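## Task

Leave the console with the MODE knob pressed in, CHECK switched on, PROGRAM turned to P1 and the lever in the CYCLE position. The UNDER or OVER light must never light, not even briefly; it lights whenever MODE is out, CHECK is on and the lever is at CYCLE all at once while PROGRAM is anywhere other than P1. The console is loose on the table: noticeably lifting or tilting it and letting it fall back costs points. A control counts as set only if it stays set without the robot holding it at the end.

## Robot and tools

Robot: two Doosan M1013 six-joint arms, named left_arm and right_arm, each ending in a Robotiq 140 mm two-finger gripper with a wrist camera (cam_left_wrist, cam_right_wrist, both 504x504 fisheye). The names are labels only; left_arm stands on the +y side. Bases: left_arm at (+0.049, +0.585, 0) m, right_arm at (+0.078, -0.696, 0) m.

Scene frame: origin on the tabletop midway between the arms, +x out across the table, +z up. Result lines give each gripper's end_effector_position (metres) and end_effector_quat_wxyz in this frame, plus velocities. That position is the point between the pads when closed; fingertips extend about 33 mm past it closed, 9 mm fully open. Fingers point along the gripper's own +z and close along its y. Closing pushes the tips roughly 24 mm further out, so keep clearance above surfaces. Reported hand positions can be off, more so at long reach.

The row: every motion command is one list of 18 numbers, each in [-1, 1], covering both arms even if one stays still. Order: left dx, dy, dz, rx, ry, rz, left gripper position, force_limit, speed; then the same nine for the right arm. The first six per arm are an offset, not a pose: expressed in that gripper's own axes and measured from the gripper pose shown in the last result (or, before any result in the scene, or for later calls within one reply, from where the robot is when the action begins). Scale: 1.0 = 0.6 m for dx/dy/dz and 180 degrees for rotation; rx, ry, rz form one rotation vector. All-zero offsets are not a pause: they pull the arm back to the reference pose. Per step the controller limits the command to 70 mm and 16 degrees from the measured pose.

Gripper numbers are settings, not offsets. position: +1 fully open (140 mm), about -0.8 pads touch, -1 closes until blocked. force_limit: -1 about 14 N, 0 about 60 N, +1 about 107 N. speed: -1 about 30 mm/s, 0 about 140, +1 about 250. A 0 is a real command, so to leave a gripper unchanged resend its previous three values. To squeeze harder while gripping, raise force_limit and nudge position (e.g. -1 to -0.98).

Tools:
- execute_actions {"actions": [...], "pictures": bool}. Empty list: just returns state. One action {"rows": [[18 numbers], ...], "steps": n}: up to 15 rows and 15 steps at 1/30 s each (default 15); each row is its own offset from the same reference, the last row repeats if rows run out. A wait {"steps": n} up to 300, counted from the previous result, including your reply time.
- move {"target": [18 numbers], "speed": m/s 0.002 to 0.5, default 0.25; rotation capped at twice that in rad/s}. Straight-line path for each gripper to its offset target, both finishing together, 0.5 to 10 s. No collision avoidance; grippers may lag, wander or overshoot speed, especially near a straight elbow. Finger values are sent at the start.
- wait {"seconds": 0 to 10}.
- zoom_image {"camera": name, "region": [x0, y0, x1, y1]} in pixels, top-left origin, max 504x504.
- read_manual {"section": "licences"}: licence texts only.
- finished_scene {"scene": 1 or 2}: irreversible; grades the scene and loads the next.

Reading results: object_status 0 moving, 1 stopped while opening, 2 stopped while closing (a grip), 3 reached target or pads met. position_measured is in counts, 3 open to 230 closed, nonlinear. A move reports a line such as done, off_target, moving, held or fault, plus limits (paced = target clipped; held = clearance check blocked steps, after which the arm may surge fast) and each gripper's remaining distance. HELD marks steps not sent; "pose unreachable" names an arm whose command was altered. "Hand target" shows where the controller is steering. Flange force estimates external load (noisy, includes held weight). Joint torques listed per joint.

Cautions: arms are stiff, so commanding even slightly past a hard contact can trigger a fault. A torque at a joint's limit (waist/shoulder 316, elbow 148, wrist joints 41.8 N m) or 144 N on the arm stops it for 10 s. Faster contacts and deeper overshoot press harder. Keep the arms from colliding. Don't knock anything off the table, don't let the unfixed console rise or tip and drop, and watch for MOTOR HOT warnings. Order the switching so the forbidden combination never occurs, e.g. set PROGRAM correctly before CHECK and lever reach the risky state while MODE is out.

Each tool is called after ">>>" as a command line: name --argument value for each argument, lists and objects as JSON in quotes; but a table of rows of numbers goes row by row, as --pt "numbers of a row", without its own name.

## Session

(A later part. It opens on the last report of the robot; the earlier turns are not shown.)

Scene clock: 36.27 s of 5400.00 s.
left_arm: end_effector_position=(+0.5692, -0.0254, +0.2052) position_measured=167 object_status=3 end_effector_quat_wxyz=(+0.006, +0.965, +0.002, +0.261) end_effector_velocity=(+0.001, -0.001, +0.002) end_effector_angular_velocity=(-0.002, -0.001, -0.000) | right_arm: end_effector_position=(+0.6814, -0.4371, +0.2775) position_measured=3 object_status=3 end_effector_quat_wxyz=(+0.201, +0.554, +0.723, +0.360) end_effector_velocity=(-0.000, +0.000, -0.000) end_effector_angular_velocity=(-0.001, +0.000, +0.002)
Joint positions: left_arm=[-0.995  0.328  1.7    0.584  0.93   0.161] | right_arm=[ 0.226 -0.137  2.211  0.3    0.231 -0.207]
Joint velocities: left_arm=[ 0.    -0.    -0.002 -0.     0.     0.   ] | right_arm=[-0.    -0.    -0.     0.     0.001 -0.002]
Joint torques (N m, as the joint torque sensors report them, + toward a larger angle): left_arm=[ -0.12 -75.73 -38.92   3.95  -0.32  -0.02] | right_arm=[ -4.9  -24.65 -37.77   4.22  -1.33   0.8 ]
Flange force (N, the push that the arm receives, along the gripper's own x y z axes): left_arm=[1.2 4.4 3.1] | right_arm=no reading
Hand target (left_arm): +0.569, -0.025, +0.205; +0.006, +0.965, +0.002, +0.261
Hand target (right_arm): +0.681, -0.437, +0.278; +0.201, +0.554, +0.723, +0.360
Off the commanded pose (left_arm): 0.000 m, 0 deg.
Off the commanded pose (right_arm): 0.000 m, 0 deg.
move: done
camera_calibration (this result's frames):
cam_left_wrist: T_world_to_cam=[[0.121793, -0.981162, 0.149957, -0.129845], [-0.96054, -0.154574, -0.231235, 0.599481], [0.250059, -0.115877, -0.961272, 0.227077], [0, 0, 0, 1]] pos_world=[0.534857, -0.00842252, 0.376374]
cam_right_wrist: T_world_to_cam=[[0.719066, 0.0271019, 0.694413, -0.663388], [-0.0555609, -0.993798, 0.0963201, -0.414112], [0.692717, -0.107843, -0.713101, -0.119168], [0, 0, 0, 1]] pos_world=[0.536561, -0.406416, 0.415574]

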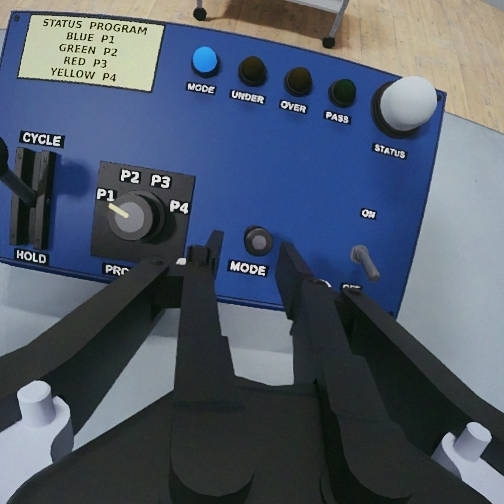

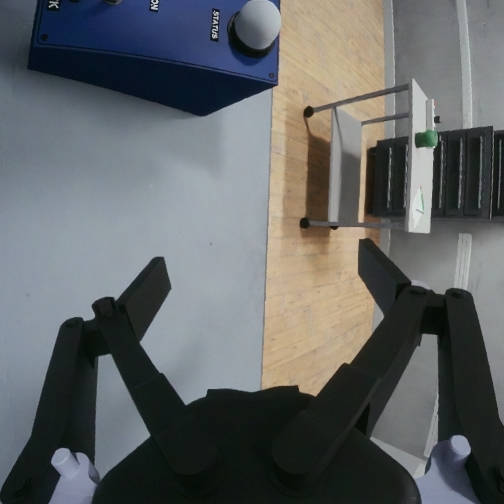

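>>> move --target '[0,0.017,0.075,0,0,0,-1,0,0,0,0,0,0,0,0,1,0,0]' --speed 0.04

>>> move --target '[0,0,0.007,0,0,0,-1,0,0,0,0,0,0,0,0,1,0,0]' --speed 0.01

Scene clock: 39.10 s of 5400.00 s.
left_arm: end_effector_position=(+0.5919, -0.0361, +0.1663) position_measured=233 object_status=3 end_effector_quat_wxyz=(+0.006, +0.965, +0.002, +0.261) end_effector_velocity=(-0.000, +0.001, -0.000) end_effector_angular_velocity=(+0.001, +0.000, +0.001) | right_arm: end_effector_position=(+0.6814, -0.4371, +0.2775) position_measured=3 object_status=3 end_effector_quat_wxyz=(+0.201, +0.554, +0.723, +0.360) end_effector_velocity=(+0.000, -0.000, +0.000) end_effector_angular_velocity=(-0.000, -0.001, +0.000)
Joint positions: left_arm=[-0.974  0.388  1.693  0.605  0.877  0.143] | right_arm=[ 0.226 -0.137  2.211  0.3    0.231 -0.207]
Joint velocities: left_arm=[-0.    -0.     0.001  0.     0.001 -0.   ] | right_arm=[-0.     0.    -0.     0.    -0.    -0.001]
Joint torques (N m, as the joint torque sensors report them, + toward a larger angle): left_arm=[  0.34 -82.44 -38.31   4.    -0.33  -0.13] | right_arm=[ -4.44 -23.54 -38.1    4.14  -1.41   0.81]
Flange force (N, the push that the arm receives, along the gripper's own x y z axes): left_arm=[1.1 6.0 4.6] | right_arm=no reading
Hand target (left_arm): +0.592, -0.036, +0.166; +0.006, +0.965, +0.002, +0.261
Hand target (right_arm): +0.681, -0.437, +0.278; +0.201, +0.554, +0.723, +0.360
Off the commanded pose (left_arm): 0.000 m, 0 deg.
Off the commanded pose (right_arm): 0.000 m, 0 deg.
move: done
camera_calibration (this result's frames):
cam_left_wrist: T_world_to_cam=[[0.121729, -0.981177, 0.14991, -0.137224], [-0.960546, -0.154503, -0.231256, 0.610625], [0.250065, -0.115845, -0.961274, 0.182835], [0, 0, 0, 1]] pos_world=[0.557517, -0.0191173, 0.337537]
cam_right_wrist: T_world_to_cam=[[0.719066, 0.0271021, 0.694413, -0.663388], [-0.0555609, -0.993798, 0.0963202, -0.414112], [0.692717, -0.107843, -0.713101, -0.119168], [0, 0, 0, 1]] pos_world=[0.536561, -0.406416, 0.415574]

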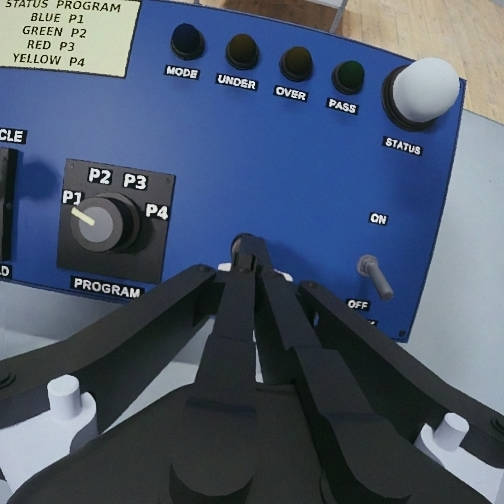

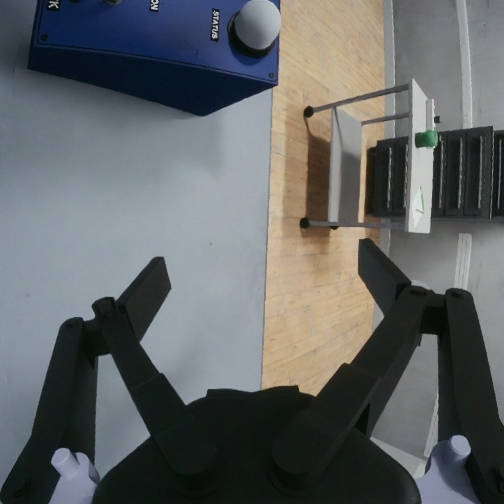

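Scene clock: 39.80 s of 5400.00 s.
left_arm: end_effector_position=(+0.5940, -0.0362, +0.1628) position_measured=233 object_status=3 end_effector_quat_wxyz=(+0.006, +0.965, +0.002, +0.261) end_effector_velocity=(+0.000, +0.001, -0.000) end_effector_angular_velocity=(+0.001, +0.000, -0.001) | right_arm: end_effector_position=(+0.6814, -0.4371, +0.2775) position_measured=3 object_status=3 end_effector_quat_wxyz=(+0.201, +0.554, +0.723, +0.360) end_effector_velocity=(+0.001, +0.000, +0.001) end_effector_angular_velocity=(+0.000, -0.001, +0.000)
Joint positions: left_arm=[-0.972  0.392  1.694  0.607  0.871  0.142] | right_arm=[ 0.226 -0.137  2.211  0.3    0.231 -0.207]
Joint velocities: left_arm=[ 0.    -0.     0.001  0.     0.     0.001] | right_arm=[-0.     0.    -0.001  0.    -0.    -0.001]
Joint torques (N m, as the joint torque sensors report them, + toward a larger angle): left_arm=[  9.07 -57.98 -30.22   4.93  -2.18   0.08] | right_arm=[ -4.16 -24.4  -38.07   4.21  -1.52   0.73]
Flange force (N, the push that the arm receives, along the gripper's own x y z axes): left_arm=[-1.9 -1.8 -31.4] | right_arm=no reading
Hand target (left_arm): +0.594, -0.036, +0.163; +0.006, +0.965, +0.002, +0.261
Hand target (right_arm): +0.681, -0.437, +0.278; +0.201, +0.554, +0.723, +0.360
Off the commanded pose (left_arm): 0.000 m, 0 deg.
Off the commanded pose (right_arm): 0.000 m, 0 deg.
move: done
camera_calibration (this result's frames):
cam_left_wrist: T_world_to_cam=[[0.121697, -0.98116, 0.150048, -0.137029], [-0.960539, -0.154509, -0.231283, 0.611801], [0.25011, -0.115981, -0.961246, 0.178885], [0, 0, 0, 1]] pos_world=[0.559594, -0.0191709, 0.334013]
cam_right_wrist: T_world_to_cam=[[0.719066, 0.0271023, 0.694413, -0.663388], [-0.0555608, -0.993798, 0.0963204, -0.414112], [0.692717, -0.107843, -0.713101, -0.119168], [0, 0, 0, 1]] pos_world=[0.536561, -0.406416, 0.415574]

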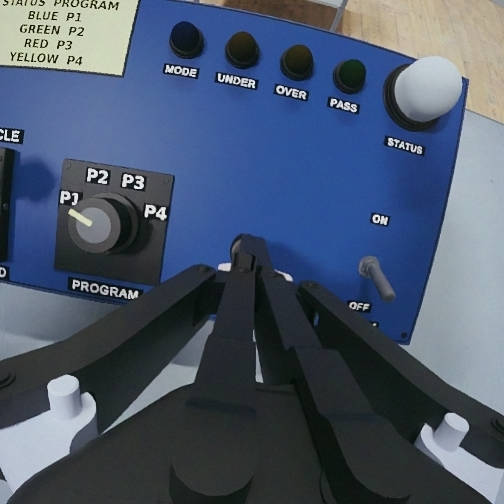

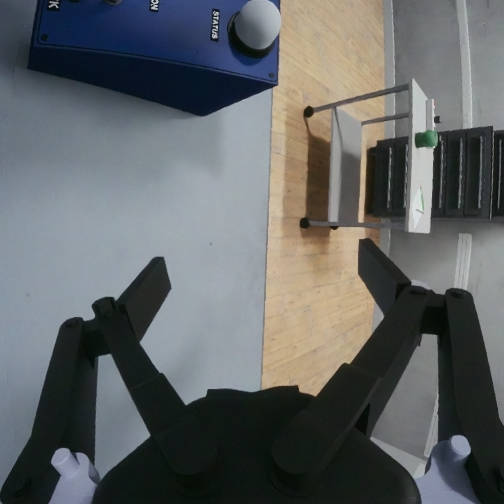

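Mode is in. Now the toggle.

>>> move --target '[-0.01,0,-0.012,0,0,0,-1,0,0,0,0,0,0,0,0,1,0,0]'

>>> move --target '[-0.075,0.195,0.015,0,0,0,-1,0,0,0,0,0,0,0,0,1,0,0]'

>>> move --target '[0,0,0.025,0,0,0,-1,0,0,0,0,0,0,0,0,1,0,0]'

Scene clock: 42.70 s of 5400.00 s.
left_arm: end_effector_position=(+0.5852, -0.0362, +0.1660) position_measured=233 object_status=3 end_effector_quat_wxyz=(+0.006, +0.965, +0.002, +0.261) end_effector_velocity=(-0.000, +0.001, -0.001) end_effector_angular_velocity=(+0.001, +0.001, +0.000) | right_arm: end_effector_position=(+0.6814, -0.4371, +0.2775) position_measured=3 object_status=3 end_effector_quat_wxyz=(+0.201, +0.554, +0.723, +0.360) end_effector_velocity=(+0.001, +0.000, +0.001) end_effector_angular_velocity=(+0.001, -0.002, -0.000)
Joint positions: left_arm=[-0.982  0.383  1.7    0.607  0.878  0.133] | right_arm=[ 0.226 -0.137  2.211  0.3    0.231 -0.207]
Joint velocities: left_arm=[-0.     0.     0.001  0.     0.    -0.   ] | right_arm=[ 0.     0.    -0.002 -0.     0.     0.   ]
Joint torques (N m, as the joint torque sensors report them, + toward a larger angle): left_arm=[  0.11 -81.6  -37.85   3.9   -0.34   0.08] | right_arm=[ -4.44 -24.23 -37.96   4.06  -1.5    0.89]
Flange force (N, the push that the arm receives, along the gripper's own x y z axes): left_arm=[0.9 6.4 5.3] | right_arm=no reading
Hand target (left_arm): +0.585, -0.036, +0.166; +0.006, +0.965, +0.002, +0.261
Hand target (right_arm): +0.681, -0.437, +0.278; +0.201, +0.554, +0.723, +0.360
Off the commanded pose (left_arm): 0.000 m, 0 deg.
Off the commanded pose (right_arm): 0.000 m, 0 deg.
move: done
camera_calibration (this result's frames):
cam_left_wrist: T_world_to_cam=[[0.121703, -0.98116, 0.150042, -0.136423], [-0.960539, -0.154513, -0.231279, 0.604087], [0.250105, -0.115974, -0.961248, 0.184171], [0, 0, 0, 1]] pos_world=[0.55079, -0.0191543, 0.337216]
cam_right_wrist: T_world_to_cam=[[0.719067, 0.0271023, 0.694413, -0.663388], [-0.0555607, -0.993798, 0.0963204, -0.414112], [0.692717, -0.107843, -0.713101, -0.119168], [0, 0, 0, 1]] pos_world=[0.536561, -0.406416, 0.415574]

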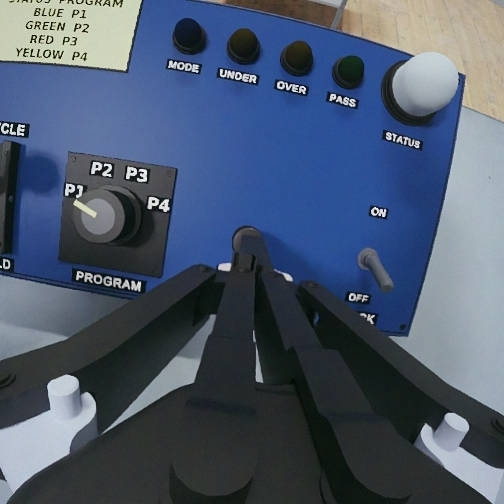

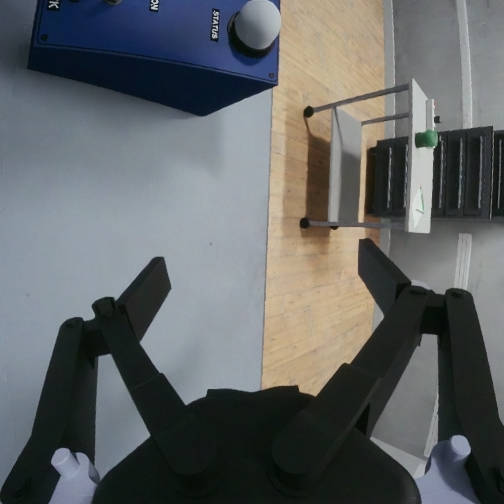

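Scene clock: 43.57 s of 5400.00 s.
left_arm: end_effector_position=(+0.5509, -0.1537, +0.1372) position_measured=233 object_status=3 end_effector_quat_wxyz=(+0.006, +0.965, +0.002, +0.261) end_effector_velocity=(+0.000, +0.000, +0.000) end_effector_angular_velocity=(-0.000, -0.000, +0.001) | right_arm: end_effector_position=(+0.6814, -0.4371, +0.2775) position_measured=3 object_status=3 end_effector_quat_wxyz=(+0.201, +0.554, +0.723, +0.360) end_effector_velocity=(-0.000, -0.000, -0.000) end_effector_angular_velocity=(-0.001, +0.000, +0.001)
Joint positions: left_arm=[-1.088  0.531  1.529  0.605  0.95   0.054] | right_arm=[ 0.226 -0.137  2.211  0.3    0.231 -0.207]
Joint velocities: left_arm=[ 0.    -0.    -0.    -0.     0.001 -0.001] | right_arm=[ 0.    -0.     0.001 -0.     0.    -0.001]
Joint torques (N m, as the joint torque sensors report them, + toward a larger angle): left_arm=[ -0.57 -93.69 -37.94   3.9   -0.16   0.21] | right_arm=[ -4.88 -25.75 -38.26   4.23  -1.43   0.85]
Flange force (N, the push that the arm receives, along the gripper's own x y z axes): left_arm=[1.2 4.3 3.1] | right_arm=no reading
Hand target (left_arm): +0.551, -0.154, +0.137; +0.006, +0.965, +0.002, +0.261
Hand target (right_arm): +0.681, -0.437, +0.278; +0.201, +0.554, +0.723, +0.360
Off the commanded pose (left_arm): 0.000 m, 0 deg.
Off the commanded pose (right_arm): 0.000 m, 0 deg.
move: done
camera_calibration (this result's frames):
cam_left_wrist: T_world_to_cam=[[0.121699, -0.981138, 0.150195, -0.243236], [-0.960543, -0.154544, -0.231244, 0.54638], [0.250094, -0.116126, -0.961232, 0.151353], [0, 0, 0, 1]] pos_world=[0.51657, -0.136632, 0.308366]
cam_right_wrist: T_world_to_cam=[[0.719067, 0.0271021, 0.694413, -0.663388], [-0.0555609, -0.993798, 0.0963203, -0.414112], [0.692717, -0.107843, -0.713101, -0.119168], [0, 0, 0, 1]] pos_world=[0.536561, -0.406416, 0.415574]

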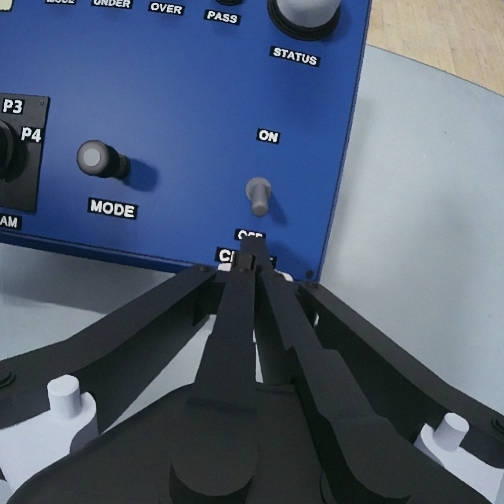

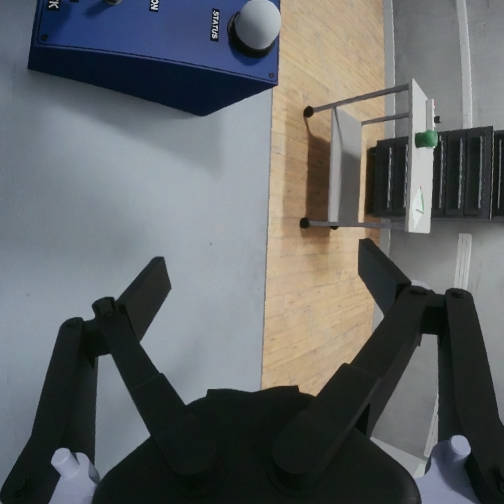

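Scene clock: 44.27 s of 5400.00 s.
left_arm: end_effector_position=(+0.5585, -0.1538, +0.1242) position_measured=233 object_status=3 end_effector_quat_wxyz=(+0.006, +0.965, +0.002, +0.261) end_effector_velocity=(+0.000, -0.000, -0.001) end_effector_angular_velocity=(+0.000, +0.000, -0.000) | right_arm: end_effector_position=(+0.6814, -0.4371, +0.2775) position_measured=3 object_status=3 end_effector_quat_wxyz=(+0.201, +0.554, +0.723, +0.360) end_effector_velocity=(-0.001, -0.001, -0.002) end_effector_angular_velocity=(-0.001, +0.002, +0.000)
Joint positions: left_arm=[-1.08   0.545  1.532  0.611  0.932  0.049] | right_arm=[ 0.226 -0.137  2.211  0.3    0.231 -0.207]
Joint velocities: left_arm=[ 0.     0.001 -0.    -0.    -0.001  0.   ] | right_arm=[-0.    -0.001  0.003 -0.     0.    -0.   ]
Joint torques (N m, as the joint torque sensors report them, + toward a larger angle): left_arm=[  0.65 -96.97 -38.35   3.87  -0.19   0.08] | right_arm=[ -4.64 -25.26 -38.18   4.25  -1.37   0.82]
Flange force (N, the push that the arm receives, along the gripper's own x y z axes): left_arm=[-0.4 6.4 4.7] | right_arm=no reading
Hand target (left_arm): +0.558, -0.154, +0.124; +0.006, +0.965, +0.002, +0.261
Hand target (right_arm): +0.681, -0.437, +0.278; +0.201, +0.554, +0.723, +0.360
Off the commanded pose (left_arm): 0.000 m, 0 deg.
Off the commanded pose (right_arm): 0.000 m, 0 deg.
move: done
camera_calibration (this result's frames):
cam_left_wrist: T_world_to_cam=[[0.121678, -0.981139, 0.150204, -0.242355], [-0.960544, -0.154527, -0.231249, 0.5506], [0.250098, -0.11614, -0.96123, 0.136983], [0, 0, 0, 1]] pos_world=[0.524106, -0.136792, 0.295401]
cam_right_wrist: T_world_to_cam=[[0.719067, 0.0271023, 0.694412, -0.663388], [-0.0555607, -0.993798, 0.0963204, -0.414113], [0.692716, -0.107843, -0.713102, -0.119168], [0, 0, 0, 1]] pos_world=[0.536561, -0.406416, 0.415574]

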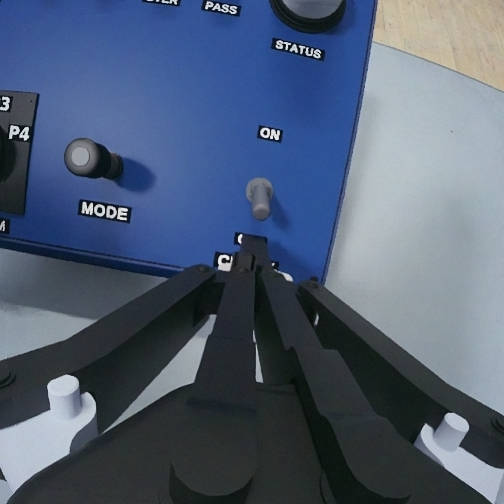

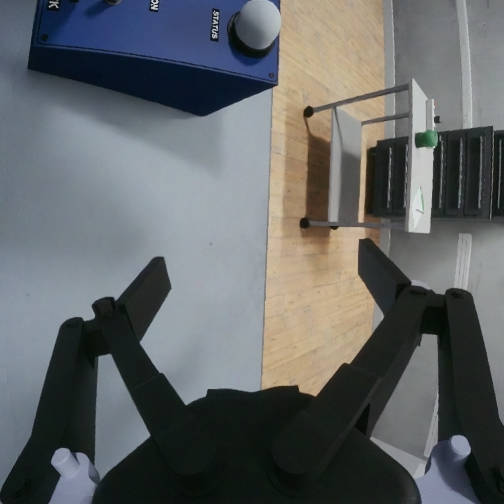

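>>> move --target '[0.053,0.003,0.008,0,0,0,-1,0,0,0,0,0,0,0,0,1,0,0]' --speed 0.04

>>> move --target '[-0.04,0,-0.01,0,0,0,-1,0,0,0,0,0,0,0,0,1,0,0]'

Scene clock: 46.23 s of 5400.00 s.
left_arm: end_effector_position=(+0.5884, -0.1554, +0.1360) position_measured=233 object_status=3 end_effector_quat_wxyz=(+0.006, +0.965, +0.002, +0.261) end_effector_velocity=(-0.000, +0.000, -0.000) end_effector_angular_velocity=(-0.000, +0.000, +0.001) | right_arm: end_effector_position=(+0.6814, -0.4371, +0.2775) position_measured=3 object_status=3 end_effector_quat_wxyz=(+0.201, +0.554, +0.723, +0.360) end_effector_velocity=(+0.001, +0.000, +0.001) end_effector_angular_velocity=(+0.002, -0.002, -0.001)
Joint positions: left_arm=[-1.047  0.557  1.488  0.596  0.942  0.101] | right_arm=[ 0.226 -0.137  2.211  0.3    0.231 -0.207]
Joint velocities: left_arm=[ 0.     0.     0.     0.     0.    -0.001] | right_arm=[ 0.    -0.    -0.     0.    -0.002  0.001]
Joint torques (N m, as the joint torque sensors report them, + toward a larger angle): left_arm=[  0.25 -97.7  -39.18   3.93  -0.2    0.22] | right_arm=[ -5.09 -25.38 -37.95   4.28  -1.43   0.76]
Flange force (N, the push that the arm receives, along the gripper's own x y z axes): left_arm=[-0.5 4.5 4.1] | right_arm=no reading
Hand target (left_arm): +0.588, -0.155, +0.136; +0.006, +0.965, +0.002, +0.261
Hand target (right_arm): +0.681, -0.437, +0.278; +0.201, +0.554, +0.723, +0.360
Off the commanded pose (left_arm): 0.000 m, 0 deg.
Off the commanded pose (right_arm): 0.000 m, 0 deg.
move: done
camera_calibration (this result's frames):
cam_left_wrist: T_world_to_cam=[[0.121717, -0.981143, 0.150146, -0.249279], [-0.960535, -0.154552, -0.231272, 0.581853], [0.250116, -0.116071, -0.961233, 0.140699], [0, 0, 0, 1]] pos_world=[0.55404, -0.13832, 0.307239]
cam_right_wrist: T_world_to_cam=[[0.719066, 0.0271022, 0.694413, -0.663388], [-0.0555608, -0.993798, 0.0963203, -0.414112], [0.692717, -0.107843, -0.713101, -0.119168], [0, 0, 0, 1]] pos_world=[0.536561, -0.406416, 0.415574]

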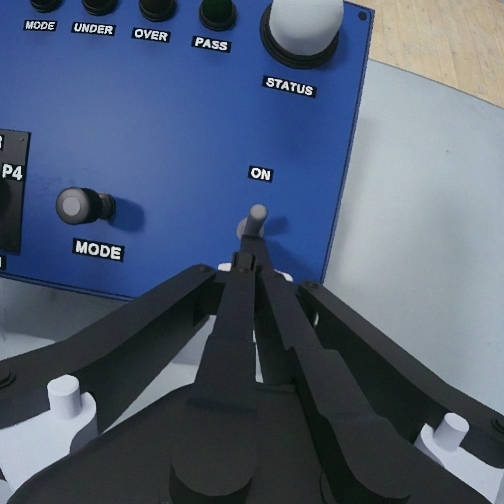

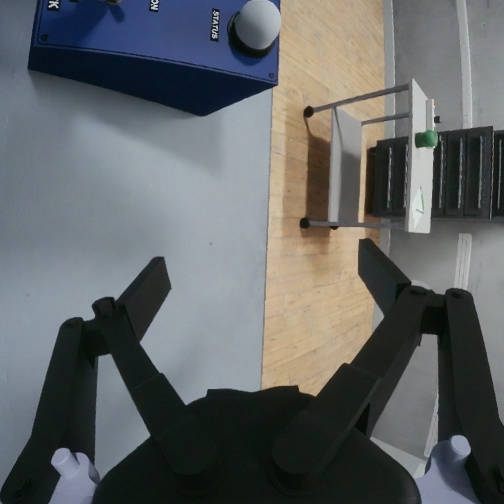

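Scene clock: 46.93 s of 5400.00 s.
left_arm: end_effector_position=(+0.5647, -0.1555, +0.1292) position_measured=233 object_status=3 end_effector_quat_wxyz=(+0.006, +0.965, +0.002, +0.261) end_effector_velocity=(-0.001, +0.001, -0.002) end_effector_angular_velocity=(+0.003, +0.001, -0.000) | right_arm: end_effector_position=(+0.6814, -0.4371, +0.2775) position_measured=3 object_status=3 end_effector_quat_wxyz=(+0.201, +0.554, +0.723, +0.360) end_effector_velocity=(-0.000, +0.000, -0.001) end_effector_angular_velocity=(+0.001, +0.001, -0.001)
Joint positions: left_arm=[-1.073  0.547  1.518  0.606  0.938  0.063] | right_arm=[ 0.226 -0.137  2.211  0.3    0.231 -0.207]
Joint velocities: left_arm=[-0.     0.001  0.003  0.     0.     0.   ] | right_arm=[0.    0.    0.    0.    0.    0.001]
Joint torques (N m, as the joint torque sensors report them, + toward a larger angle): left_arm=[  0.51 -96.84 -38.51   3.93  -0.3    0.16] | right_arm=[ -4.14 -24.44 -37.73   4.18  -1.38   0.8 ]
Flange force (N, the push that the arm receives, along the gripper's own x y z axes): left_arm=[-0.5 5.7 4.4] | right_arm=no reading
Hand target (left_arm): +0.565, -0.156, +0.129; +0.006, +0.965, +0.002, +0.261
Hand target (right_arm): +0.681, -0.437, +0.278; +0.201, +0.554, +0.723, +0.360
Off the commanded pose (left_arm): 0.000 m, 0 deg.
Off the commanded pose (right_arm): 0.000 m, 0 deg.
move: done
camera_calibration (this result's frames):
cam_left_wrist: T_world_to_cam=[[0.121719, -0.981138, 0.150179, -0.245528], [-0.960538, -0.15456, -0.231254, 0.557408], [0.250103, -0.116105, -0.961233, 0.140022], [0, 0, 0, 1]] pos_world=[0.530277, -0.138486, 0.30037]
cam_right_wrist: T_world_to_cam=[[0.719066, 0.0271022, 0.694413, -0.663388], [-0.0555608, -0.993798, 0.0963203, -0.414112], [0.692717, -0.107843, -0.713101, -0.119168], [0, 0, 0, 1]] pos_world=[0.536561, -0.406416, 0.415574]

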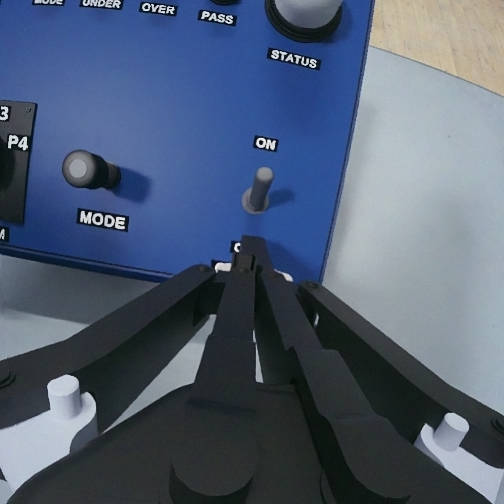

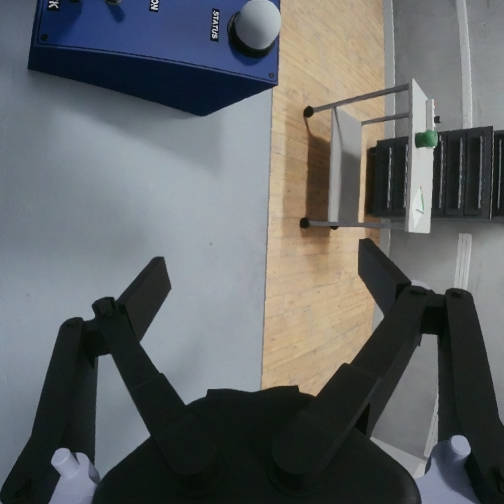

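>>> finished_scene --scene 1

The scene is finished: the task was done.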